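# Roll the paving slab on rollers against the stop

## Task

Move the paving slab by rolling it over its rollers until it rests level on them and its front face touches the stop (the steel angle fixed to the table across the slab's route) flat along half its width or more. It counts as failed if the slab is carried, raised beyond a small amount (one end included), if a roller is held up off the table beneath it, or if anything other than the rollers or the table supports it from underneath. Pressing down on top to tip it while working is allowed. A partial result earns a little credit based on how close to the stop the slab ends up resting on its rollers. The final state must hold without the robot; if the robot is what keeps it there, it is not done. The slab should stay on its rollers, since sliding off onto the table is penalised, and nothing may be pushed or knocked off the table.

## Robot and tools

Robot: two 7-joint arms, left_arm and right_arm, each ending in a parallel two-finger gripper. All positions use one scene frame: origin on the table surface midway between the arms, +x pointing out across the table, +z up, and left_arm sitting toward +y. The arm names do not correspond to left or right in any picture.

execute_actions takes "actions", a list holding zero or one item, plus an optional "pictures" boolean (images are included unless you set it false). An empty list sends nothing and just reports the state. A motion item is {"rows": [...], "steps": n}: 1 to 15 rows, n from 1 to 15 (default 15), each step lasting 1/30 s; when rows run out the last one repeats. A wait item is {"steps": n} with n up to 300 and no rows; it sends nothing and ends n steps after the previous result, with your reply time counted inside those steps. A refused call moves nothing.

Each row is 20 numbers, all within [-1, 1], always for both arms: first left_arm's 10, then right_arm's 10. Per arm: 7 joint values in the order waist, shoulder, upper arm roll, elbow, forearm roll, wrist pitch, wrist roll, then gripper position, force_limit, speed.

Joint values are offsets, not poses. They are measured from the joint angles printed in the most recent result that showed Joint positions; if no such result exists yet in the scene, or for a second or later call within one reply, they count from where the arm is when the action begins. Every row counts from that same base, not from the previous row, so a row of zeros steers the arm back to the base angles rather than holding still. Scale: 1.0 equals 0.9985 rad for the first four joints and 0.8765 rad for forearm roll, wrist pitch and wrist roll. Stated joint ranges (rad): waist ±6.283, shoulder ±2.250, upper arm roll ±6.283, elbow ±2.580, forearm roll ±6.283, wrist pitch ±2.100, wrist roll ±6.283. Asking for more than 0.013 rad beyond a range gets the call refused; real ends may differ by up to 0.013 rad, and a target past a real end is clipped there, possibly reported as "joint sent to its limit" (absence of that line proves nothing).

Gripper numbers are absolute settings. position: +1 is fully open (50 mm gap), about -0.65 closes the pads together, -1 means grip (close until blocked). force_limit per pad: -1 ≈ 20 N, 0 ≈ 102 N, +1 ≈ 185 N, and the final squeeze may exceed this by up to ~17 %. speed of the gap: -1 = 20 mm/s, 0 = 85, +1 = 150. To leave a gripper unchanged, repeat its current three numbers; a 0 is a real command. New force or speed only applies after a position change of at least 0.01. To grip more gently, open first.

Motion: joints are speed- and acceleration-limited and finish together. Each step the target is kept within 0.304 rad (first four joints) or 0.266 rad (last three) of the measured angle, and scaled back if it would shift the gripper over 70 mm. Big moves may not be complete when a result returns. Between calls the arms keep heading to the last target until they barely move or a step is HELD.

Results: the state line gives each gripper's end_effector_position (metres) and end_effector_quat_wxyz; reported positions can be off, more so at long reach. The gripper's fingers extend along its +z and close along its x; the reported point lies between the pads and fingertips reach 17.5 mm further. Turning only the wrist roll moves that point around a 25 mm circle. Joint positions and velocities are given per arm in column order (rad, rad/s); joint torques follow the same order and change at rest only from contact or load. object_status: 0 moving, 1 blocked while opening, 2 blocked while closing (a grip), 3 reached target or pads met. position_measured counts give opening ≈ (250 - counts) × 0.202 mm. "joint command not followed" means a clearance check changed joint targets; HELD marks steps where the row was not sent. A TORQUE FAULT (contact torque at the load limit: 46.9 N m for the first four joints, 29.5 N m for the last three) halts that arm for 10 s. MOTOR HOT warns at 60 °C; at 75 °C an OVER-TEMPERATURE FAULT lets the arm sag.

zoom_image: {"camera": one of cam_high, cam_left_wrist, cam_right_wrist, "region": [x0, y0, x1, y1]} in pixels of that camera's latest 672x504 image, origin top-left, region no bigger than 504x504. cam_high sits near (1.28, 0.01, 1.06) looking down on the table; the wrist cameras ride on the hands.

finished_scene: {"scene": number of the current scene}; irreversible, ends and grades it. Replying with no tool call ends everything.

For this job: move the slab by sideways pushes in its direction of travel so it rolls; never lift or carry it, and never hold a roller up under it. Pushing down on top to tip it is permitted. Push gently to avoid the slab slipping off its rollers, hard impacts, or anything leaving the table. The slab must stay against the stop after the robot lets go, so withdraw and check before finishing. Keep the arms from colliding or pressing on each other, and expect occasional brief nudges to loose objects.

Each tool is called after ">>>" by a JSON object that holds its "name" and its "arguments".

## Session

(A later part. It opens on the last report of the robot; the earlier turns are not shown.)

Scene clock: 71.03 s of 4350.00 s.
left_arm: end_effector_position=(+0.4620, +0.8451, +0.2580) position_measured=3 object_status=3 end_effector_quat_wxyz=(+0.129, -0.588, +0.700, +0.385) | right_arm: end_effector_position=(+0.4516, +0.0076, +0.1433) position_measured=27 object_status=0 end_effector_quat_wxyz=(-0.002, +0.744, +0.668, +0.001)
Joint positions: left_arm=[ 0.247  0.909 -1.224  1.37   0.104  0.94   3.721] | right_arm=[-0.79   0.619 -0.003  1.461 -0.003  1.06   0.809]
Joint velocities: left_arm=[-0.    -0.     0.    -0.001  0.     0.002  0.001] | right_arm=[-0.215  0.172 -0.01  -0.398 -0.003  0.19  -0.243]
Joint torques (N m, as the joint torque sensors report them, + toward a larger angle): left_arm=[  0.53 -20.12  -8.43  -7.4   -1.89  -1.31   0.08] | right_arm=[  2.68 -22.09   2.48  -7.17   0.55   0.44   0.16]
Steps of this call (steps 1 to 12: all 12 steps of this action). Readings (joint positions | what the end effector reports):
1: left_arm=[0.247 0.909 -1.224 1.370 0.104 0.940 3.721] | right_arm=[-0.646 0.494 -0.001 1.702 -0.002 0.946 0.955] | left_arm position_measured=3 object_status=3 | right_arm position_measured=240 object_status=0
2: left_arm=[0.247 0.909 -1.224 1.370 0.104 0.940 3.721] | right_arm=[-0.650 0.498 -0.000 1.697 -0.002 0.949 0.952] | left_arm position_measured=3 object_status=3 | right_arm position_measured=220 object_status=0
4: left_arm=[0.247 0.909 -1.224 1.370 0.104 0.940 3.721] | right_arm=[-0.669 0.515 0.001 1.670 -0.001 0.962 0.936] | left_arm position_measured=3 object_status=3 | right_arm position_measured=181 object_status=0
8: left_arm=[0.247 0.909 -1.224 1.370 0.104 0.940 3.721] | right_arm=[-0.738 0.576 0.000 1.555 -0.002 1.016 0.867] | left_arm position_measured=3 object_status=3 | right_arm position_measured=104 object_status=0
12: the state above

>>> {"name": "execute_actions", "arguments": {"actions": [{"rows":[[0,0,0,0,0,0,0,1,0,0,-0.1718,0.148,0.003,-0.28,0.003,0.152,-0.189,1,0,0.5]],"steps":15}]}}

Scene clock: 73.10 s of 4350.00 s.
left_arm: end_effector_position=(+0.4620, +0.8451, +0.2580) position_measured=3 object_status=3 end_effector_quat_wxyz=(+0.129, -0.588, +0.700, +0.385) | right_arm: end_effector_position=(+0.4408, +0.1221, +0.1432) position_measured=3 object_status=3 end_effector_quat_wxyz=(-0.002, +0.743, +0.669, +0.002)
Joint positions: left_arm=[ 0.247  0.909 -1.224  1.37   0.104  0.94   3.721] | right_arm=[-0.959  0.762 -0.003  1.183 -0.001  1.192  0.644]
Joint velocities: left_arm=[-0.    -0.     0.     0.     0.    -0.001  0.001] | right_arm=[-0.02   0.019  0.031 -0.034  0.017  0.022 -0.008]
Joint torques (N m, as the joint torque sensors report them, + toward a larger angle): left_arm=[  0.33 -19.96  -8.45  -7.31  -1.77  -1.41  -0.07] | right_arm=[  1.36 -24.39   0.7   -8.33   0.04   0.2    0.13]
Steps of this call (steps 1 to 30: the robot went on to your last target; steps 31 to 47: nothing new was sent; steps 48 to 62: all 15 steps of this action). Readings (joint positions | what the end effector reports):
48: left_arm=[0.247 0.909 -1.224 1.370 0.104 0.940 3.721] | right_arm=[-0.804 0.632 -0.001 1.442 -0.002 1.070 0.798] | left_arm position_measured=3 object_status=3 | right_arm position_measured=3 object_status=3
49: left_arm=[0.247 0.909 -1.224 1.370 0.104 0.940 3.721] | right_arm=[-0.808 0.635 -0.000 1.436 -0.002 1.072 0.796] | left_arm position_measured=3 object_status=3 | right_arm position_measured=3 object_status=3
51: left_arm=[0.247 0.909 -1.224 1.370 0.104 0.940 3.721] | right_arm=[-0.825 0.651 0.001 1.409 -0.001 1.085 0.780] | left_arm position_measured=3 object_status=3 | right_arm position_measured=3 object_status=3
55: left_arm=[0.247 0.909 -1.224 1.370 0.104 0.940 3.721] | right_arm=[-0.895 0.712 0.001 1.295 -0.001 1.139 0.712] | left_arm position_measured=3 object_status=3 | right_arm position_measured=3 object_status=3
62: the state above
camera_calibration (this result's frames):
cam_left_wrist: T_world_to_cam=[[-0.271865, -0.721532, -0.636774, 0.901584], [-0.9082, -0.0264334, 0.4177, 0.360171], [-0.318216, 0.691876, -0.648109, -0.103725], [0, 0, 0, 1]] pos_world=[0.539209, 0.731807, 0.356437]
cam_right_wrist: T_world_to_cam=[[0.0962261, 0.995142, 0.0208038, -0.172718], [0.994982, -0.0955927, -0.0295596, -0.380187], [-0.0274273, 0.0235438, -0.999347, 0.313464], [0, 0, 0, 1]] pos_world=[0.403496, 0.128156, 0.305615]

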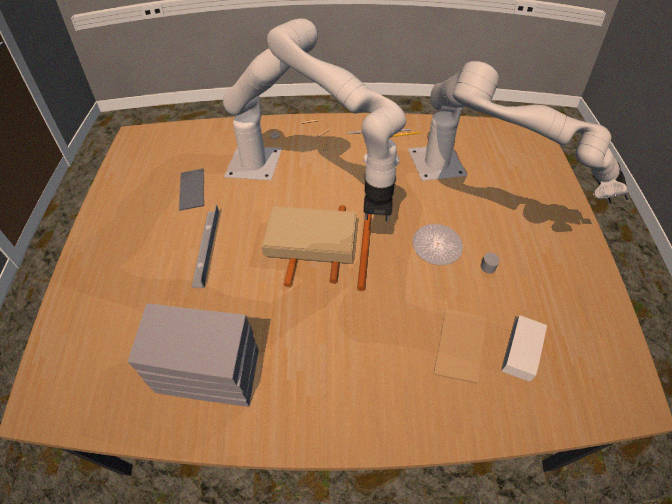

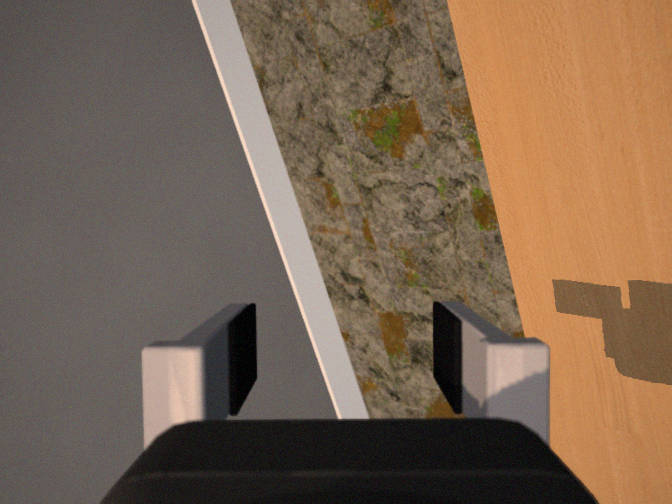

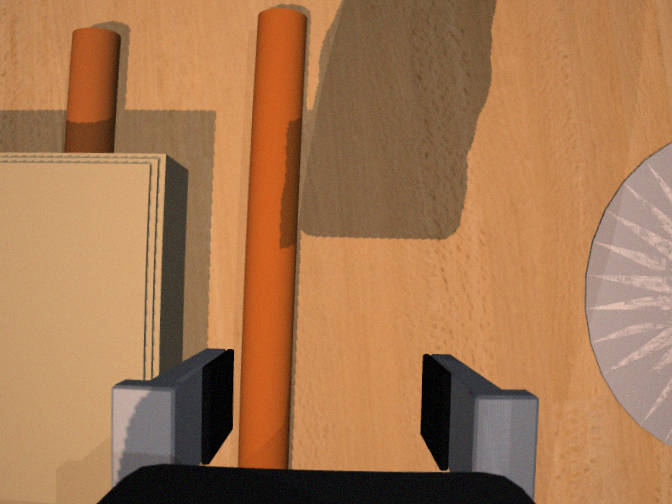

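>>> {"name": "execute_actions", "arguments": {"actions": [{"rows":[[0,0,0,0,0,0,0,1,0,0,0.167,0.193,0.003,-0.257,0,0.079,0.153,1,0,0.5]],"steps":15}], "pictures": false}}

>>> {"name": "execute_actions", "arguments": {"actions": [{"steps":8}]}}

Scene clock: 82.93 s of 4350.00 s.
left_arm: end_effector_position=(+0.4620, +0.8451, +0.2580) position_measured=3 object_status=3 end_effector_quat_wxyz=(+0.129, -0.588, +0.700, +0.385) | right_arm: end_effector_position=(+0.5505, +0.0823, +0.1036) position_measured=3 object_status=3 end_effector_quat_wxyz=(+0.001, +0.754, +0.657, +0.001)
Joint positions: left_arm=[ 0.247  0.909 -1.224  1.37   0.104  0.94   3.721] | right_arm=[-0.795  0.95   0.003  0.929 -0.     1.261  0.778]
Joint velocities: left_arm=[-0.    -0.     0.     0.001 -0.     0.     0.001] | right_arm=[ 0.02   0.021 -0.027 -0.045 -0.02   0.015  0.008]
Joint torques (N m, as the joint torque sensors report them, + toward a larger angle): left_arm=[  0.06 -20.02  -8.44  -7.37  -1.94  -1.34   0.14] | right_arm=[ -2.53 -28.04  -0.81  -9.33  -0.86  -0.04  -0.12]
Steps of this call (steps 1 to 15: the robot went on to your last target; steps 16 to 90: nothing new was sent; then 6.33 s passed at rest; steps 91 to 105: all 15 steps of this action). Readings (joint positions | what the end effector reports):
91: left_arm=[0.247 0.909 -1.224 1.370 0.104 0.940 3.721] | right_arm=[-0.961 0.768 -0.001 1.180 -0.001 1.193 0.644] | left_arm position_measured=3 object_status=3 | right_arm position_measured=3 object_status=3
92: left_arm=[0.247 0.909 -1.224 1.370 0.104 0.940 3.721] | right_arm=[-0.957 0.773 -0.002 1.174 -0.001 1.195 0.646] | left_arm position_measured=3 object_status=3 | right_arm position_measured=3 object_status=3
94: left_arm=[0.247 0.909 -1.224 1.370 0.104 0.940 3.721] | right_arm=[-0.938 0.795 -0.003 1.147 -0.002 1.202 0.660] | left_arm position_measured=3 object_status=3 | right_arm position_measured=3 object_status=3
98: left_arm=[0.247 0.909 -1.224 1.370 0.104 0.940 3.721] | right_arm=[-0.865 0.876 -0.002 1.038 -0.001 1.231 0.718] | left_arm position_measured=3 object_status=3 | right_arm position_measured=3 object_status=3
105: the state above

Scene clock: 83.20 s of 4350.00 s.
left_arm: end_effector_position=(+0.4620, +0.8451, +0.2580) position_measured=3 object_status=3 end_effector_quat_wxyz=(+0.129, -0.588, +0.700, +0.385) | right_arm: end_effector_position=(+0.5503, +0.0824, +0.1012) position_measured=3 object_status=3 end_effector_quat_wxyz=(-0.000, +0.755, +0.656, -0.000)
Joint positions: left_arm=[ 0.247  0.909 -1.224  1.37   0.104  0.94   3.721] | right_arm=[-0.792  0.955  0.     0.926 -0.001  1.261  0.778]
Joint velocities: left_arm=[ 0.    -0.     0.001 -0.     0.     0.    -0.   ] | right_arm=[ 0.003  0.005 -0.001 -0.001  0.     0.    -0.   ]
Joint torques (N m, as the joint torque sensors report them, + toward a larger angle): left_arm=[  0.29 -19.86  -8.7   -7.38  -1.98  -1.25   0.18] | right_arm=[ -0.49 -27.87   0.2   -9.05  -0.22   0.06   0.22]
Steps of this call (steps 1 to 8: the robot went on to your last target). Readings (joint positions | what the end effector reports):
1: left_arm=[0.247 0.909 -1.224 1.370 0.104 0.940 3.721] | right_arm=[-0.794 0.950 0.002 0.927 -0.001 1.261 0.778] | left_arm position_measured=3 object_status=3 | right_arm position_measured=3 object_status=3
2: left_arm=[0.247 0.909 -1.224 1.370 0.104 0.940 3.721] | right_arm=[-0.794 0.951 0.001 0.927 -0.001 1.261 0.778] | left_arm position_measured=3 object_status=3 | right_arm position_measured=3 object_status=3
4: left_arm=[0.247 0.909 -1.224 1.370 0.104 0.940 3.721] | right_arm=[-0.793 0.953 0.000 0.926 -0.001 1.261 0.778] | left_arm position_measured=3 object_status=3 | right_arm position_measured=3 object_status=3
8: the state above
camera_calibration (this result's frames):
cam_left_wrist: T_world_to_cam=[[-0.271868, -0.721529, -0.636776, 0.901584], [-0.908201, -0.0264312, 0.4177, 0.360171], [-0.318213, 0.69188, -0.648107, -0.103729], [0, 0, 0, 1]] pos_world=[0.539211, 0.731807, 0.356437]
cam_right_wrist: T_world_to_cam=[[0.130424, 0.991334, 0.0157038, -0.160859], [0.991048, -0.129898, -0.0308309, -0.489096], [-0.0285238, 0.0195843, -0.999401, 0.276341], [0, 0, 0, 1]] pos_world=[0.51358, 0.0905203, 0.263622]

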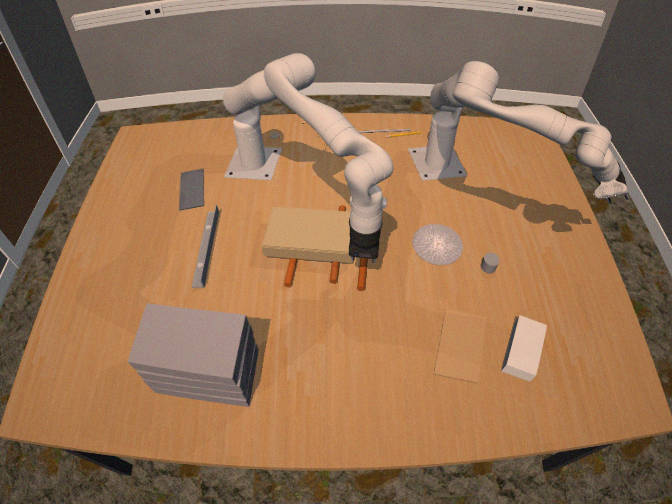

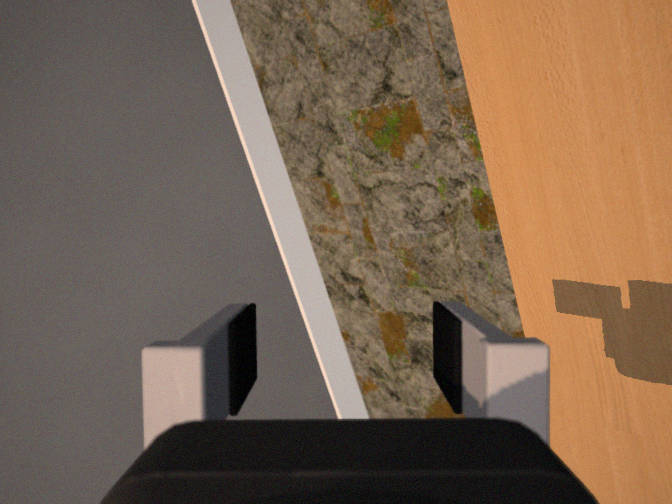

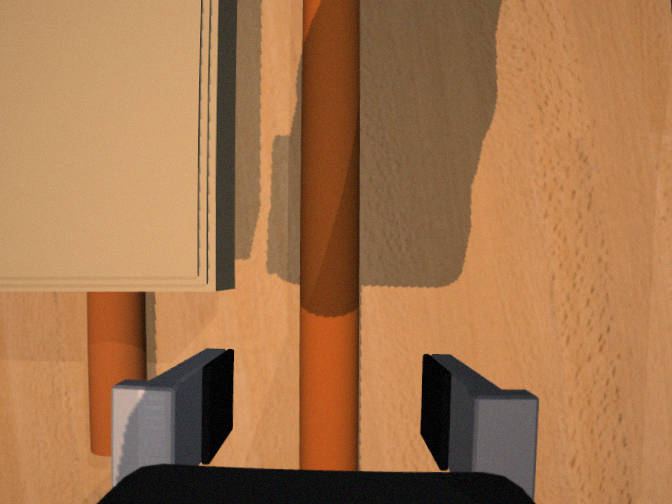

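>>> {"name": "execute_actions", "arguments": {"actions": [{"rows":[[0,0,0,0,0,0,0,1,0,0,0,0.088,0,0.0775,0,-0.189,0,1,0,0.5]],"steps":15}], "pictures": false}}

Scene clock: 85.67 s of 4350.00 s.
left_arm: end_effector_position=(+0.4620, +0.8451, +0.2580) position_measured=3 object_status=3 end_effector_quat_wxyz=(+0.129, -0.588, +0.700, +0.385) | right_arm: end_effector_position=(+0.5506, +0.0826, +0.0224) position_measured=3 object_status=3 end_effector_quat_wxyz=(-0.000, +0.755, +0.656, +0.000)
Joint positions: left_arm=[ 0.247  0.909 -1.224  1.37   0.104  0.94   3.721] | right_arm=[-0.792  1.042  0.     1.004 -0.001  1.096  0.778]
Joint velocities: left_arm=[ 0.     0.    -0.001  0.    -0.     0.003  0.   ] | right_arm=[-0.     0.002 -0.    -0.    -0.    -0.     0.   ]
Joint torques (N m, as the joint torque sensors report them, + toward a larger angle): left_arm=[  0.42 -19.78  -8.75  -7.3   -2.15  -1.29   0.14] | right_arm=[  0.18 -28.34   0.35  -8.72  -0.07  -0.05   0.07]
Steps of this call (steps 1 to 15: the robot went on to your last target; steps 16 to 59: nothing new was sent; steps 60 to 74: all 15 steps of this action). Readings (joint positions | what the end effector reports):
60: left_arm=[0.247 0.909 -1.224 1.370 0.104 0.940 3.721] | right_arm=[-0.792 0.956 0.000 0.927 -0.001 1.260 0.778] | left_arm position_measured=3 object_status=3 | right_arm position_measured=3 object_status=3
61: left_arm=[0.247 0.909 -1.224 1.370 0.104 0.940 3.721] | right_arm=[-0.792 0.961 0.001 0.930 -0.001 1.250 0.778] | left_arm position_measured=3 object_status=3 | right_arm position_measured=3 object_status=3
63: left_arm=[0.247 0.909 -1.224 1.370 0.104 0.940 3.721] | right_arm=[-0.792 0.989 0.001 0.952 -0.001 1.200 0.778] | left_arm position_measured=3 object_status=3 | right_arm position_measured=3 object_status=3
67: left_arm=[0.247 0.909 -1.224 1.370 0.104 0.940 3.721] | right_arm=[-0.792 1.040 0.000 1.003 -0.001 1.101 0.778] | left_arm position_measured=3 object_status=3 | right_arm position_measured=3 object_status=3
74: the state above

>>> {"name": "execute_actions", "arguments": {"actions": [{"rows":[[0,0,0,0,0,0,0,1,0,0,0,0.004,0,0,0,-0.004,0,-1,0.6,0.5]],"steps":15}], "pictures": false}}

Scene clock: 87.30 s of 4350.00 s.
left_arm: end_effector_position=(+0.4620, +0.8451, +0.2580) position_measured=3 object_status=3 end_effector_quat_wxyz=(+0.129, -0.588, +0.700, +0.385) | right_arm: end_effector_position=(+0.5507, +0.0826, +0.0198) position_measured=154 object_status=2 end_effector_quat_wxyz=(-0.000, +0.755, +0.656, -0.000)
Joint positions: left_arm=[ 0.247  0.909 -1.224  1.37   0.104  0.94   3.721] | right_arm=[-0.792  1.046  0.     1.004 -0.001  1.092  0.778]
Joint velocities: left_arm=[ 0.     0.     0.     0.    -0.001  0.001  0.   ] | right_arm=[-0. -0.  0. -0. -0. -0.  0.]
Joint torques (N m, as the joint torque sensors report them, + toward a larger angle): left_arm=[  0.39 -19.91  -8.57  -7.36  -1.93  -1.31   0.11] | right_arm=[  0.16 -28.43   0.3   -8.64  -0.1   -0.01   0.13]
Steps of this call (steps 1 to 15: the robot went on to your last target; steps 16 to 34: nothing new was sent; steps 35 to 49: all 15 steps of this action). Readings (joint positions | what the end effector reports):
35: left_arm=[0.247 0.909 -1.224 1.370 0.104 0.940 3.721] | right_arm=[-0.792 1.043 0.000 1.003 -0.001 1.095 0.778] | left_arm position_measured=3 object_status=3 | right_arm position_measured=17 object_status=0
36: left_arm=[0.247 0.909 -1.224 1.370 0.104 0.940 3.721] | right_arm=[-0.792 1.045 0.000 1.003 -0.001 1.094 0.778] | left_arm position_measured=3 object_status=3 | right_arm position_measured=37 object_status=0
38: left_arm=[0.247 0.909 -1.224 1.370 0.104 0.940 3.721] | right_arm=[-0.792 1.046 0.000 1.004 -0.001 1.092 0.778] | left_arm position_measured=3 object_status=3 | right_arm position_measured=75 object_status=0
42: left_arm=[0.247 0.909 -1.224 1.370 0.104 0.940 3.721] | right_arm=[-0.792 1.046 0.000 1.004 -0.001 1.092 0.778] | left_arm position_measured=3 object_status=3 | right_arm position_measured=152 object_status=0
49: the state above

Gripped. Lift to Z≈0.06 and check.

>>> {"name": "execute_actions", "arguments": {"actions": [{"rows":[[0,0,0,0,0,0,0,1,0,0,0,-0.047,0,-0.036,0,0.095,0,-1,0.6,0.5]],"steps":13}]}}

>>> {"name": "zoom_image", "arguments": {"camera": "cam_high", "region": [240,170,450,310]}}

Scene clock: 88.93 s of 4350.00 s.
left_arm: end_effector_position=(+0.4620, +0.8451, +0.2580) position_measured=3 object_status=3 end_effector_quat_wxyz=(+0.129, -0.588, +0.700, +0.385) | right_arm: end_effector_position=(+0.5512, +0.0830, +0.0602) position_measured=154 object_status=2 end_effector_quat_wxyz=(-0.000, +0.755, +0.656, -0.000)
Joint positions: left_arm=[ 0.247  0.909 -1.224  1.37   0.104  0.94   3.721] | right_arm=[-0.792  0.999  0.     0.968 -0.001  1.175  0.778]
Joint velocities: left_arm=[-0.    -0.    -0.001 -0.     0.     0.    -0.   ] | right_arm=[ 0.    -0.002  0.     0.001  0.    -0.    -0.   ]
Joint torques (N m, as the joint torque sensors report them, + toward a larger angle): left_arm=[  0.1  -19.98  -8.17  -7.67  -1.86  -1.21   0.22] | right_arm=[  0.06 -28.13  -0.24  -9.28  -0.17  -0.15   0.15]
Steps of this call (steps 1 to 15: the robot went on to your last target; steps 16 to 36: nothing new was sent; steps 37 to 49: all 13 steps of this action). Readings (joint positions | what the end effector reports):
37: left_arm=[0.247 0.909 -1.224 1.370 0.104 0.940 3.721] | right_arm=[-0.792 1.045 0.000 1.003 -0.001 1.094 0.778] | left_arm position_measured=3 object_status=3 | right_arm position_measured=154 object_status=2
38: left_arm=[0.247 0.909 -1.224 1.370 0.104 0.940 3.721] | right_arm=[-0.792 1.040 0.000 1.000 -0.001 1.103 0.778] | left_arm position_measured=3 object_status=3 | right_arm position_measured=154 object_status=2
40: left_arm=[0.247 0.909 -1.224 1.370 0.104 0.940 3.721] | right_arm=[-0.792 1.016 0.000 0.983 -0.001 1.145 0.778] | left_arm position_measured=3 object_status=3 | right_arm position_measured=154 object_status=2
44: left_arm=[0.247 0.909 -1.224 1.370 0.104 0.940 3.721] | right_arm=[-0.792 1.000 0.001 0.966 -0.001 1.175 0.778] | left_arm position_measured=3 object_status=3 | right_arm position_measured=154 object_status=2
49: the state above
camera_calibration (this result's frames):
cam_left_wrist: T_world_to_cam=[[-0.271875, -0.72152, -0.636783, 0.901586], [-0.908202, -0.0264248, 0.417698, 0.360171], [-0.318204, 0.691889, -0.648102, -0.103741], [0, 0, 0, 1]] pos_world=[0.539216, 0.731807, 0.356437]
cam_right_wrist: T_world_to_cam=[[0.130539, 0.991324, 0.0153451, -0.160953], [0.991025, -0.130019, -0.0310569, -0.491104], [-0.0287923, 0.0192616, -0.9994, 0.235493], [0, 0, 0, 1]] pos_world=[0.514487, 0.0911675, 0.222569]

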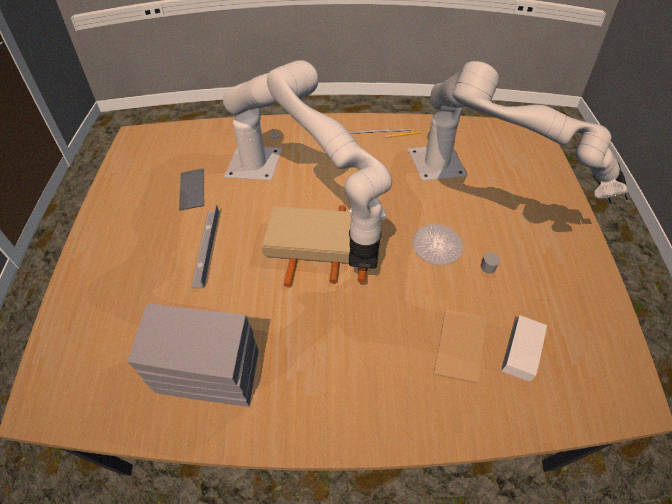

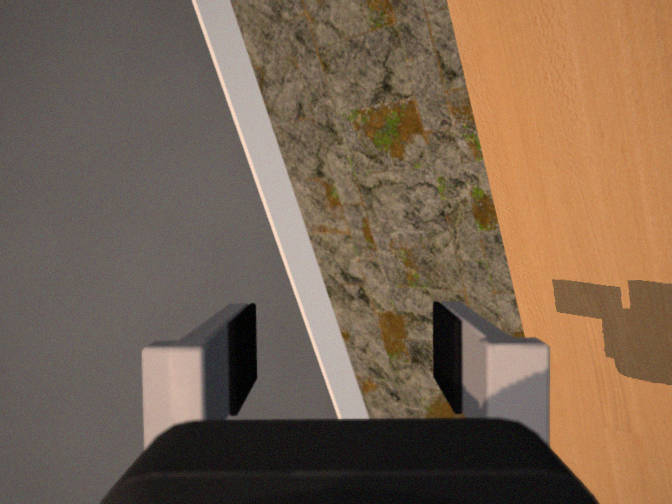

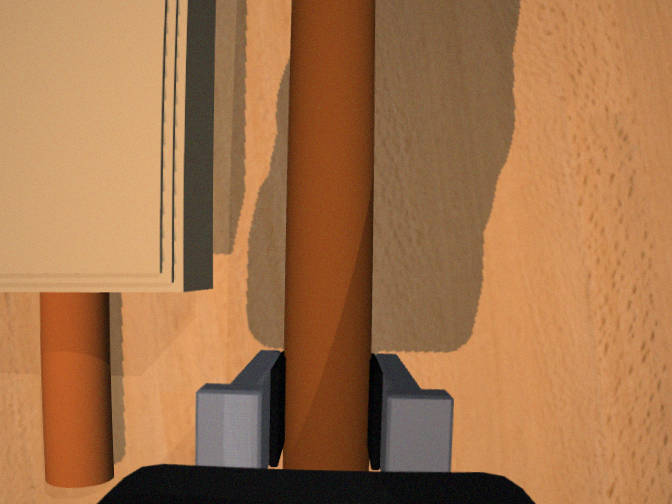

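Region (240, 170, 450, 310) of cam_high's 672x504 image, scaled by 2.400, with more detail than that image has.

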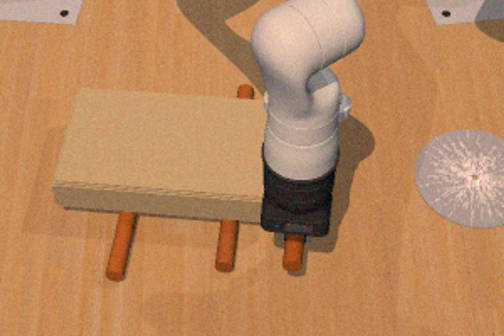

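>>> {"name": "execute_actions", "arguments": {"actions": [{"rows":[[0,0,0,0,0,0,0,1,0,0,0,-0.065,0,-0.081,0,0.166,0,-1,0.6,0.5]],"steps":11}], "pictures": false}}

>>> {"name": "execute_actions", "arguments": {"actions": [{"rows":[[0,0,0,0,0,0,0,1,0,0,0.529,-0.287,0,0.585,0,-0.339,0.625,-1,0.6,0.5]],"steps":15}], "pictures": false}}

>>> {"name": "execute_actions", "arguments": {"actions": [{"steps":25}]}}

Scene clock: 93.63 s of 4350.00 s.
left_arm: end_effector_position=(+0.4620, +0.8451, +0.2580) position_measured=3 object_status=3 end_effector_quat_wxyz=(+0.129, -0.588, +0.700, +0.385) | right_arm: end_effector_position=(+0.5507, +0.0826, +0.1261) position_measured=154 object_status=2 end_effector_quat_wxyz=(-0.000, +0.755, +0.656, +0.000)
Joint positions: left_arm=[ 0.247  0.909 -1.224  1.37   0.104  0.94   3.721] | right_arm=[-0.792  0.935  0.001  0.886 -0.001  1.321  0.778]
Joint velocities: left_arm=[ 0.     0.    -0.    -0.    -0.    -0.001  0.   ] | right_arm=[-0.     0.    -0.001  0.01   0.     0.005  0.   ]
Joint torques (N m, as the joint torque sensors report them, + toward a larger angle): left_arm=[  0.11 -19.94  -8.18  -7.26  -1.69  -1.26   0.02] | right_arm=[ -0.01 -28.39  -0.12 -10.12  -0.24  -0.14   0.04]
Steps of this call (steps 1 to 15: the robot went on to your last target; steps 16 to 90: nothing new was sent; then 1.33 s passed at rest; steps 91 to 101: all 11 steps of this action). Readings (joint positions | what the end effector reports):
91: left_arm=[0.247 0.909 -1.224 1.370 0.104 0.940 3.721] | right_arm=[-0.792 0.998 0.000 0.967 -0.001 1.177 0.778] | left_arm position_measured=3 object_status=3 | right_arm position_measured=154 object_status=2
92: left_arm=[0.247 0.909 -1.224 1.370 0.104 0.940 3.721] | right_arm=[-0.792 0.994 0.000 0.963 -0.001 1.186 0.778] | left_arm position_measured=3 object_status=3 | right_arm position_measured=154 object_status=2
94: left_arm=[0.247 0.909 -1.224 1.370 0.104 0.940 3.721] | right_arm=[-0.792 0.973 0.000 0.937 -0.001 1.234 0.778] | left_arm position_measured=3 object_status=3 | right_arm position_measured=154 object_status=2
98: left_arm=[0.247 0.909 -1.224 1.370 0.104 0.940 3.721] | right_arm=[-0.792 0.936 0.001 0.886 -0.001 1.318 0.778] | left_arm position_measured=3 object_status=3 | right_arm position_measured=154 object_status=2
101: the state above

Scene clock: 94.13 s of 4350.00 s.
left_arm: end_effector_position=(+0.4620, +0.8451, +0.2580) position_measured=3 object_status=3 end_effector_quat_wxyz=(+0.129, -0.588, +0.700, +0.385) | right_arm: end_effector_position=(+0.6075, -0.0959, +0.1555) position_measured=154 object_status=2 end_effector_quat_wxyz=(+0.016, +0.767, +0.640, +0.046)
Joint positions: left_arm=[ 0.247  0.909 -1.224  1.37   0.104  0.94   3.721] | right_arm=[-0.497  0.743  0.     1.178 -0.001  1.123  1.033]
Joint velocities: left_arm=[ 0.    -0.     0.    -0.    -0.     0.001 -0.001] | right_arm=[ 0.657 -0.266  0.018  0.74   0.009 -0.286  0.652]
Joint torques (N m, as the joint torque sensors report them, + toward a larger angle): left_arm=[  0.17 -20.19  -8.42  -7.44  -1.93  -1.39  -0.1 ] | right_arm=[ -1.41 -24.29  -0.92  -8.75  -0.53  -0.18  -0.03]
Steps of this call (steps 1 to 15: all 15 steps of this action). Readings (joint positions | what the end effector reports):
1: left_arm=[0.247 0.909 -1.224 1.370 0.104 0.940 3.721] | right_arm=[-0.791 0.933 0.000 0.888 -0.001 1.320 0.778] | left_arm position_measured=3 object_status=3 | right_arm position_measured=154 object_status=2
2: left_arm=[0.247 0.909 -1.224 1.370 0.104 0.940 3.721] | right_arm=[-0.785 0.927 -0.002 0.894 -0.003 1.315 0.783] | left_arm position_measured=3 object_status=3 | right_arm position_measured=154 object_status=2
4: left_arm=[0.247 0.909 -1.224 1.370 0.104 0.940 3.721] | right_arm=[-0.757 0.899 -0.004 0.922 -0.004 1.290 0.806] | left_arm position_measured=3 object_status=3 | right_arm position_measured=154 object_status=2
8: left_arm=[0.247 0.909 -1.224 1.370 0.104 0.940 3.721] | right_arm=[-0.663 0.824 -0.001 1.012 -0.002 1.213 0.887] | left_arm position_measured=3 object_status=3 | right_arm position_measured=154 object_status=2
15: the state above

Scene clock: 94.97 s of 4350.00 s.
left_arm: end_effector_position=(+0.4620, +0.8451, +0.2580) position_measured=3 object_status=3 end_effector_quat_wxyz=(+0.129, -0.588, +0.700, +0.385) | right_arm: end_effector_position=(+0.5465, -0.2485, +0.1256) position_measured=154 object_status=2 end_effector_quat_wxyz=(-0.000, +0.748, +0.663, -0.000)
Joint positions: left_arm=[ 0.247  0.909 -1.224  1.37   0.104  0.94   3.721] | right_arm=[-0.264  0.648  0.001  1.47  -0.001  1.024  1.325]
Joint velocities: left_arm=[-0.    -0.    -0.     0.    -0.001  0.    -0.   ] | right_arm=[ 0.001 -0.001  0.    -0.    -0.    -0.001  0.   ]
Joint torques (N m, as the joint torque sensors report them, + toward a larger angle): left_arm=[  0.25 -19.66  -8.49  -7.54  -1.92  -1.23   0.11] | right_arm=[  0.18 -22.69  -0.14  -8.8   -0.14  -0.04  -0.02]
Steps of this call (steps 1 to 25: the robot went on to your last target). Readings (joint positions | what the end effector reports):
1: left_arm=[0.247 0.909 -1.224 1.370 0.104 0.940 3.721] | right_arm=[-0.476 0.734 0.001 1.203 -0.001 1.114 1.056] | left_arm position_measured=3 object_status=3 | right_arm position_measured=154 object_status=2
2: left_arm=[0.247 0.909 -1.224 1.370 0.104 0.940 3.721] | right_arm=[-0.455 0.726 0.001 1.228 -0.001 1.105 1.079] | left_arm position_measured=3 object_status=3 | right_arm position_measured=154 object_status=2
4: left_arm=[0.247 0.909 -1.224 1.370 0.104 0.940 3.721] | right_arm=[-0.413 0.709 0.001 1.281 -0.001 1.087 1.131] | left_arm position_measured=3 object_status=3 | right_arm position_measured=154 object_status=2
8: left_arm=[0.247 0.909 -1.224 1.370 0.104 0.940 3.721] | right_arm=[-0.329 0.675 0.001 1.387 -0.001 1.052 1.240] | left_arm position_measured=3 object_status=3 | right_arm position_measured=154 object_status=2
25: the state above
camera_calibration (this result's frames):
cam_left_wrist: T_world_to_cam=[[-0.271879, -0.721515, -0.636787, 0.901587], [-0.908202, -0.0264205, 0.417697, 0.360171], [-0.318199, 0.691895, -0.648098, -0.103749], [0, 0, 0, 1]] pos_world=[0.539219, 0.731807, 0.356437]
cam_right_wrist: T_world_to_cam=[[0.111311, 0.993658, 0.015957, 0.178242], [0.993371, -0.110787, -0.030655, -0.524074], [-0.0286928, 0.0192634, -0.999403, 0.307113], [0, 0, 0, 1]] pos_world=[0.509572, -0.241088, 0.28802]

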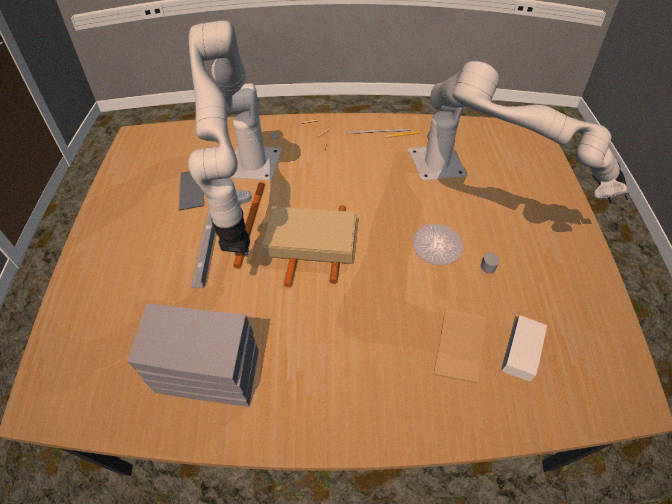

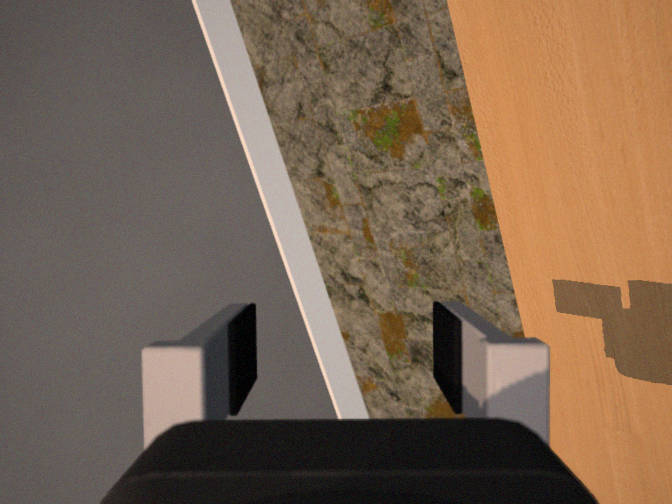

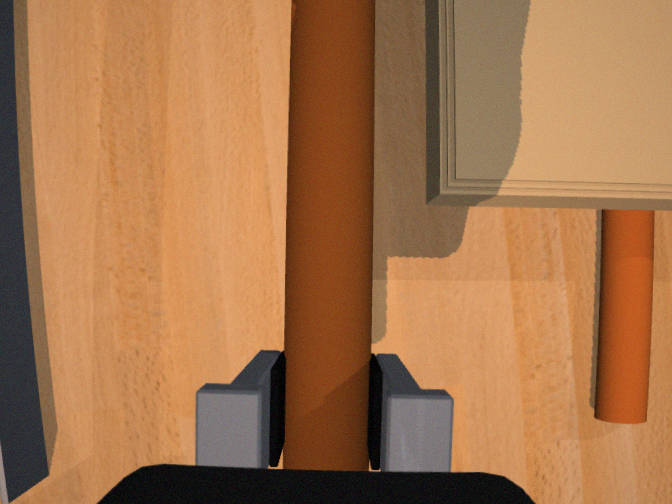

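>>> {"name": "execute_actions", "arguments": {"actions": [{"rows":[[0,0,0,0,0,0,0,1,0,0,0,0.077,0,0.048,0,-0.143,0,-1,0.6,0.5],[0,0,0,0,0,0,0,1,0,0,0,0.077,0,0.048,0,-0.143,0,-1,0.6,0.5],[0,0,0,0,0,0,0,1,0,0,0,0.077,0,0.048,0,-0.143,0,-1,0.6,0.5],[0,0,0,0,0,0,0,1,0,0,0,0.077,0,0.048,0,-0.143,0,-1,0.6,0.5],[0,0,0,0,0,0,0,1,0,0,0,0.077,0,0.048,0,-0.143,0,-1,0.6,0.5],[0,0,0,0,0,0,0,1,0,0,0,0.154,0,0.0965,0,-0.286,0,-1,0.6,0.5]],"steps":15}], "pictures": false}}

>>> {"name": "execute_actions", "arguments": {"actions": [{"steps":8}], "pictures": false}}

Scene clock: 103.17 s of 4350.00 s.
left_arm: end_effector_position=(+0.4620, +0.8451, +0.2580) position_measured=3 object_status=3 end_effector_quat_wxyz=(+0.129, -0.588, +0.700, +0.385) | right_arm: end_effector_position=(+0.5467, -0.2485, +0.0225) position_measured=154 object_status=2 end_effector_quat_wxyz=(+0.000, +0.748, +0.663, +0.001)
Joint positions: left_arm=[ 0.247  0.909 -1.224  1.37   0.104  0.94   3.721] | right_arm=[-0.264  0.8    0.001  1.567 -0.001  0.773  1.325]
Joint velocities: left_arm=[ 0.     0.    -0.    -0.001  0.     0.001 -0.   ] | right_arm=[ 0.     0.02   0.002 -0.006  0.    -0.005 -0.   ]
Joint torques (N m, as the joint torque sensors report them, + toward a larger angle): left_arm=[  0.2  -19.92  -8.12  -7.39  -1.97  -1.21   0.21] | right_arm=[  0.09 -24.04   0.    -7.02  -0.3    0.2    0.08]
Steps of this call (steps 1 to 15: the robot went on to your last target; steps 16 to 90: nothing new was sent; then 4.70 s passed at rest; steps 91 to 105: all 15 steps of this action). Readings (joint positions | what the end effector reports):
91: left_arm=[0.247 0.909 -1.224 1.370 0.104 0.940 3.721] | right_arm=[-0.264 0.649 0.001 1.471 -0.001 1.022 1.325] | left_arm position_measured=3 object_status=3 | right_arm position_measured=154 object_status=2
92: left_arm=[0.247 0.909 -1.224 1.370 0.104 0.940 3.721] | right_arm=[-0.264 0.655 0.001 1.473 -0.001 1.014 1.325] | left_arm position_measured=3 object_status=3 | right_arm position_measured=154 object_status=2
94: left_arm=[0.247 0.909 -1.224 1.370 0.104 0.940 3.721] | right_arm=[-0.264 0.684 0.001 1.489 -0.001 0.971 1.325] | left_arm position_measured=3 object_status=3 | right_arm position_measured=154 object_status=2
98: left_arm=[0.247 0.909 -1.224 1.370 0.104 0.940 3.721] | right_arm=[-0.264 0.754 0.001 1.534 -0.001 0.855 1.325] | left_arm position_measured=3 object_status=3 | right_arm position_measured=154 object_status=2
105: the state above

Scene clock: 103.43 s of 4350.00 s.
left_arm: end_effector_position=(+0.4620, +0.8451, +0.2580) position_measured=3 object_status=3 end_effector_quat_wxyz=(+0.129, -0.588, +0.700, +0.385) | right_arm: end_effector_position=(+0.5462, -0.2486, +0.0215) position_measured=154 object_status=2 end_effector_quat_wxyz=(-0.000, +0.748, +0.663, +0.000)
Joint positions: left_arm=[ 0.247  0.909 -1.224  1.37   0.104  0.94   3.721] | right_arm=[-0.264  0.802  0.001  1.567 -0.001  0.773  1.325]
Joint velocities: left_arm=[ 0.     0.    -0.     0.001 -0.    -0.001 -0.   ] | right_arm=[ 0.     0.002  0.001  0.     0.    -0.001 -0.   ]
Joint torques (N m, as the joint torque sensors report them, + toward a larger angle): left_arm=[  0.1  -19.89  -8.62  -7.59  -2.07  -1.21   0.42] | right_arm=[  0.18 -23.43   0.3   -6.85  -0.27  -0.02  -0.01]
Steps of this call (steps 1 to 8: the robot went on to your last target). Readings (joint positions | what the end effector reports):
1: left_arm=[0.247 0.909 -1.224 1.370 0.104 0.940 3.721] | right_arm=[-0.264 0.800 0.001 1.567 -0.001 0.773 1.325] | left_arm position_measured=3 object_status=3 | right_arm position_measured=154 object_status=2
2: left_arm=[0.247 0.909 -1.224 1.370 0.104 0.940 3.721] | right_arm=[-0.264 0.801 0.001 1.567 -0.001 0.773 1.325] | left_arm position_measured=3 object_status=3 | right_arm position_measured=154 object_status=2
4: left_arm=[0.247 0.909 -1.224 1.370 0.104 0.940 3.721] | right_arm=[-0.264 0.801 0.001 1.567 -0.001 0.773 1.325] | left_arm position_measured=3 object_status=3 | right_arm position_measured=154 object_status=2
8: the state above

>>> {"name": "execute_actions", "arguments": {"actions": [{"rows":[[0,0,0,0,0,0,0,1,0,0,0,0.003,0,0,0,-0.003,0,-1,0.6,0.5],[0,0,0,0,0,0,0,1,0,0,0,0.003,0,0,0,-0.003,0,-1,0.6,0.5],[0,0,0,0,0,0,0,1,0,0,0,0.003,0,0,0,-0.003,0,-1,0.6,0.5],[0,0,0,0,0,0,0,1,0,0,0,0.003,0,0,0,-0.003,0,-1,0.6,0.5],[0,0,0,0,0,0,0,1,0,0,0,0.003,0,0,0,-0.003,0,-1,0.6,0.5],[0,0,0,0,0,0,0,1,0,0,0,0.003,0,0,0,-0.003,0,0.6,0,0]],"steps":14}], "pictures": false}}

>>> {"name": "execute_actions", "arguments": {"actions": [{"rows":[[0,0,0,0,0,0,0,1,0,0,0,-0.157,0,-0.0965,0,0.266,0,0.6,0,0]],"steps":15}]}}

Scene clock: 106.27 s of 4350.00 s.
left_arm: end_effector_position=(+0.4620, +0.8451, +0.2580) position_measured=3 object_status=3 end_effector_quat_wxyz=(+0.129, -0.588, +0.700, +0.385) | right_arm: end_effector_position=(+0.5463, -0.2486, +0.0200) position_measured=63 object_status=0 end_effector_quat_wxyz=(-0.000, +0.748, +0.663, +0.000)
Joint positions: left_arm=[ 0.247  0.909 -1.224  1.37   0.104  0.94   3.721] | right_arm=[-0.264  0.805  0.001  1.567 -0.001  0.77   1.325]
Joint velocities: left_arm=[ 0.     0.     0.    -0.    -0.     0.001 -0.001] | right_arm=[-0.     0.    -0.     0.    -0.    -0.001 -0.   ]
Joint torques (N m, as the joint torque sensors report them, + toward a larger angle): left_arm=[ -0.06 -20.09  -8.61  -7.32  -2.02  -1.29   0.06] | right_arm=[  0.05 -23.14   0.42  -6.7    0.05  -0.12   0.2 ]
Steps of this call (steps 1 to 15: the robot went on to your last target; steps 16 to 71: nothing new was sent; steps 72 to 85: all 14 steps of this action). Readings (joint positions | what the end effector reports):
72: left_arm=[0.247 0.909 -1.224 1.370 0.104 0.940 3.721] | right_arm=[-0.264 0.803 0.001 1.567 -0.001 0.773 1.325] | left_arm position_measured=3 object_status=3 | right_arm position_measured=154 object_status=2
73: left_arm=[0.247 0.909 -1.224 1.370 0.104 0.940 3.721] | right_arm=[-0.264 0.804 0.001 1.566 -0.001 0.771 1.325] | left_arm position_measured=3 object_status=3 | right_arm position_measured=154 object_status=2
75: left_arm=[0.247 0.909 -1.224 1.370 0.104 0.940 3.721] | right_arm=[-0.264 0.805 0.001 1.567 -0.001 0.771 1.325] | left_arm position_measured=3 object_status=3 | right_arm position_measured=154 object_status=2
79: left_arm=[0.247 0.909 -1.224 1.370 0.104 0.940 3.721] | right_arm=[-0.264 0.805 0.001 1.567 -0.001 0.771 1.325] | left_arm position_measured=3 object_status=3 | right_arm position_measured=116 object_status=0
85: the state above

Scene clock: 106.77 s of 4350.00 s.
left_arm: end_effector_position=(+0.4620, +0.8451, +0.2580) position_measured=3 object_status=3 end_effector_quat_wxyz=(+0.129, -0.588, +0.700, +0.385) | right_arm: end_effector_position=(+0.5529, -0.2477, +0.1244) position_measured=63 object_status=3 end_effector_quat_wxyz=(+0.005, +0.748, +0.663, +0.008)
Joint positions: left_arm=[ 0.247  0.909 -1.224  1.37   0.104  0.94   3.721] | right_arm=[-0.264  0.65   0.001  1.47  -0.001  1.004  1.325]
Joint velocities: left_arm=[ 0.     0.     0.001  0.     0.001 -0.001 -0.   ] | right_arm=[-0.    -0.017 -0.002  0.003 -0.     0.001  0.   ]
Joint torques (N m, as the joint torque sensors report them, + toward a larger angle): left_arm=[  0.08 -20.08  -8.45  -7.43  -1.85  -1.49   0.21] | right_arm=[ -0.13 -22.26   0.12  -8.55  -0.12  -0.4    0.15]
Steps of this call (steps 1 to 15: all 15 steps of this action). Readings (joint positions | what the end effector reports):
1: left_arm=[0.247 0.909 -1.224 1.370 0.104 0.940 3.721] | right_arm=[-0.264 0.803 0.001 1.566 -0.001 0.772 1.325] | left_arm position_measured=3 object_status=3 | right_arm position_measured=63 object_status=0
2: left_arm=[0.247 0.909 -1.224 1.370 0.104 0.940 3.721] | right_arm=[-0.264 0.797 0.000 1.564 -0.001 0.779 1.325] | left_arm position_measured=3 object_status=3 | right_arm position_measured=63 object_status=0
4: left_arm=[0.247 0.909 -1.224 1.370 0.104 0.940 3.721] | right_arm=[-0.264 0.769 0.000 1.548 -0.001 0.819 1.325] | left_arm position_measured=3 object_status=3 | right_arm position_measured=63 object_status=0
8: left_arm=[0.247 0.909 -1.224 1.370 0.104 0.940 3.721] | right_arm=[-0.264 0.680 0.001 1.490 -0.001 0.953 1.325] | left_arm position_measured=3 object_status=3 | right_arm position_measured=63 object_status=3
15: the state above
camera_calibration (this result's frames):
cam_left_wrist: T_world_to_cam=[[-0.271887, -0.721506, -0.636794, 0.901588], [-0.908203, -0.0264142, 0.417696, 0.360172], [-0.31819, 0.691904, -0.648092, -0.103761], [0, 0, 0, 1]] pos_world=[0.539223, 0.731808, 0.356437]
cam_right_wrist: T_world_to_cam=[[0.111042, 0.993608, 0.0203215, 0.176351], [0.993763, -0.110804, -0.0125262, -0.532894], [-0.0101944, 0.0215857, -0.999715, 0.296441], [0, 0, 0, 1]] pos_world=[0.51301, -0.24067, 0.286098]

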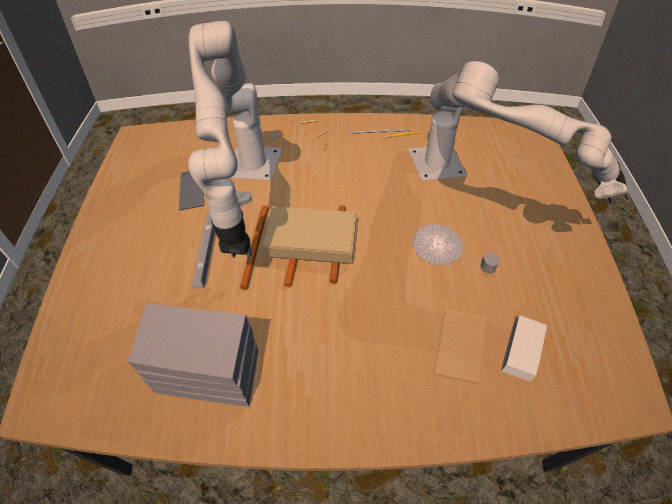

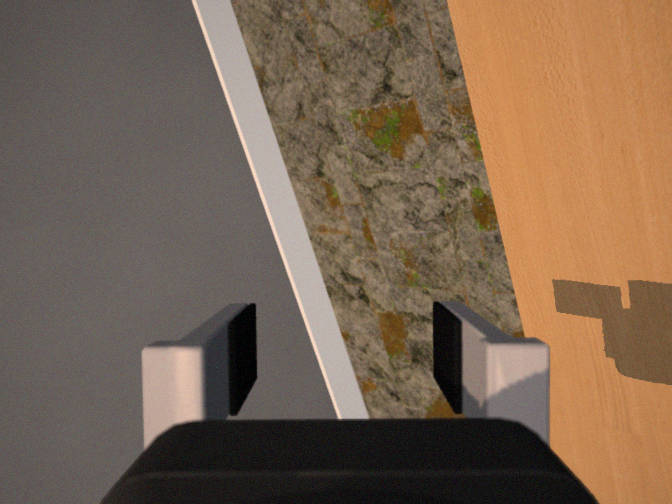

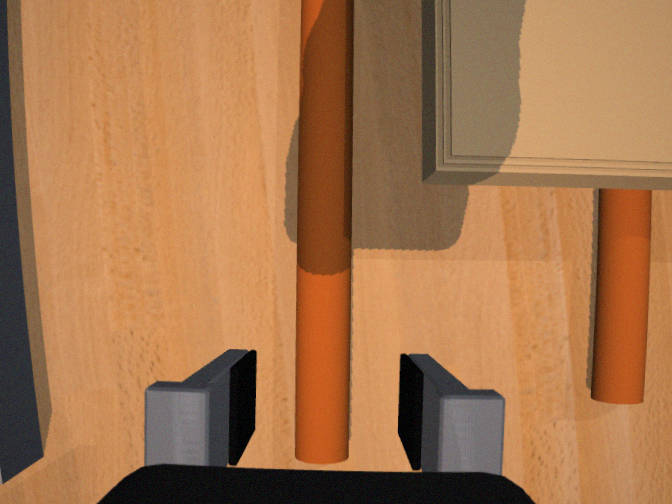

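>>> {"name": "execute_actions", "arguments": {"actions": [{"rows":[[0,0,0,0,0,0,0,1,0,0,-0.3735,-0.14,0,0.3235,0,-0.188,-0.413,-1,0,0.5]],"steps":15}], "pictures": false}}

>>> {"name": "execute_actions", "arguments": {"actions": [{"steps":15}], "pictures": false}}

Scene clock: 113.93 s of 4350.00 s.
left_arm: end_effector_position=(+0.4620, +0.8451, +0.2580) position_measured=3 object_status=3 end_effector_quat_wxyz=(+0.129, -0.588, +0.700, +0.385) | right_arm: end_effector_position=(+0.4405, -0.1138, +0.1126) position_measured=253 object_status=0 end_effector_quat_wxyz=(-0.001, +0.744, +0.668, +0.002)
Joint positions: left_arm=[ 0.247  0.909 -1.224  1.37   0.104  0.94   3.721] | right_arm=[-0.592  0.526 -0.001  1.755 -0.002  0.857  1.009]
Joint velocities: left_arm=[-0.     0.     0.     0.    -0.    -0.001  0.001] | right_arm=[-0.582 -0.195 -0.036  0.535 -0.013 -0.259 -0.672]
Joint torques (N m, as the joint torque sensors report them, + toward a larger angle): left_arm=[  0.17 -20.14  -8.51  -7.36  -2.06  -1.22   0.06] | right_arm=[  3.29 -18.33   2.31  -7.54   0.12  -0.09   0.29]
Steps of this call (steps 1 to 15: the robot went on to your last target; steps 16 to 90: nothing new was sent; then 3.67 s passed at rest; steps 91 to 105: all 15 steps of this action). Readings (joint positions | what the end effector reports):
91: left_arm=[0.247 0.909 -1.224 1.370 0.104 0.940 3.721] | right_arm=[-0.266 0.647 0.001 1.471 -0.001 1.003 1.325] | left_arm position_measured=3 object_status=3 | right_arm position_measured=77 object_status=0
92: left_arm=[0.247 0.909 -1.224 1.370 0.104 0.940 3.721] | right_arm=[-0.272 0.644 0.003 1.477 -0.000 1.000 1.321] | left_arm position_measured=3 object_status=3 | right_arm position_measured=96 object_status=0
94: left_arm=[0.247 0.909 -1.224 1.370 0.104 0.940 3.721] | right_arm=[-0.301 0.630 0.005 1.503 0.000 0.985 1.298] | left_arm position_measured=3 object_status=3 | right_arm position_measured=135 object_status=0
98: left_arm=[0.247 0.909 -1.224 1.370 0.104 0.940 3.721] | right_arm=[-0.406 0.590 0.002 1.597 -0.001 0.937 1.207] | left_arm position_measured=3 object_status=3 | right_arm position_measured=212 object_status=0
105: the state above

Scene clock: 114.43 s of 4350.00 s.
left_arm: end_effector_position=(+0.4620, +0.8451, +0.2580) position_measured=3 object_status=3 end_effector_quat_wxyz=(+0.129, -0.588, +0.700, +0.385) | right_arm: end_effector_position=(+0.4227, -0.1016, +0.1108) position_measured=253 object_status=3 end_effector_quat_wxyz=(-0.000, +0.745, +0.667, -0.000)
Joint positions: left_arm=[ 0.247  0.909 -1.224  1.37   0.104  0.94   3.721] | right_arm=[-0.637  0.51   0.001  1.793 -0.001  0.839  0.963]
Joint velocities: left_arm=[-0.     0.    -0.    -0.     0.001  0.    -0.   ] | right_arm=[-0.003 -0.001 -0.     0.     0.    -0.     0.   ]
Joint torques (N m, as the joint torque sensors report them, + toward a larger angle): left_arm=[ -0.02 -20.07  -8.56  -7.45  -1.96  -1.54   0.33] | right_arm=[ -0.16 -18.34   0.04  -7.29  -0.02  -0.07   0.28]
Steps of this call (steps 1 to 15: the robot went on to your last target). Readings (joint positions | what the end effector reports):
1: left_arm=[0.247 0.909 -1.224 1.370 0.104 0.940 3.721] | right_arm=[-0.609 0.521 -0.002 1.771 -0.002 0.850 0.990] | left_arm position_measured=3 object_status=3 | right_arm position_measured=253 object_status=0
2: left_arm=[0.247 0.909 -1.224 1.370 0.104 0.940 3.721] | right_arm=[-0.621 0.517 -0.003 1.783 -0.002 0.844 0.975] | left_arm position_measured=3 object_status=3 | right_arm position_measured=253 object_status=3
4: left_arm=[0.247 0.909 -1.224 1.370 0.104 0.940 3.721] | right_arm=[-0.629 0.514 -0.003 1.792 -0.002 0.840 0.964] | left_arm position_measured=3 object_status=3 | right_arm position_measured=253 object_status=3
8: left_arm=[0.247 0.909 -1.224 1.370 0.104 0.940 3.721] | right_arm=[-0.634 0.511 0.001 1.793 -0.001 0.839 0.963] | left_arm position_measured=3 object_status=3 | right_arm position_measured=253 object_status=3
15: the state above


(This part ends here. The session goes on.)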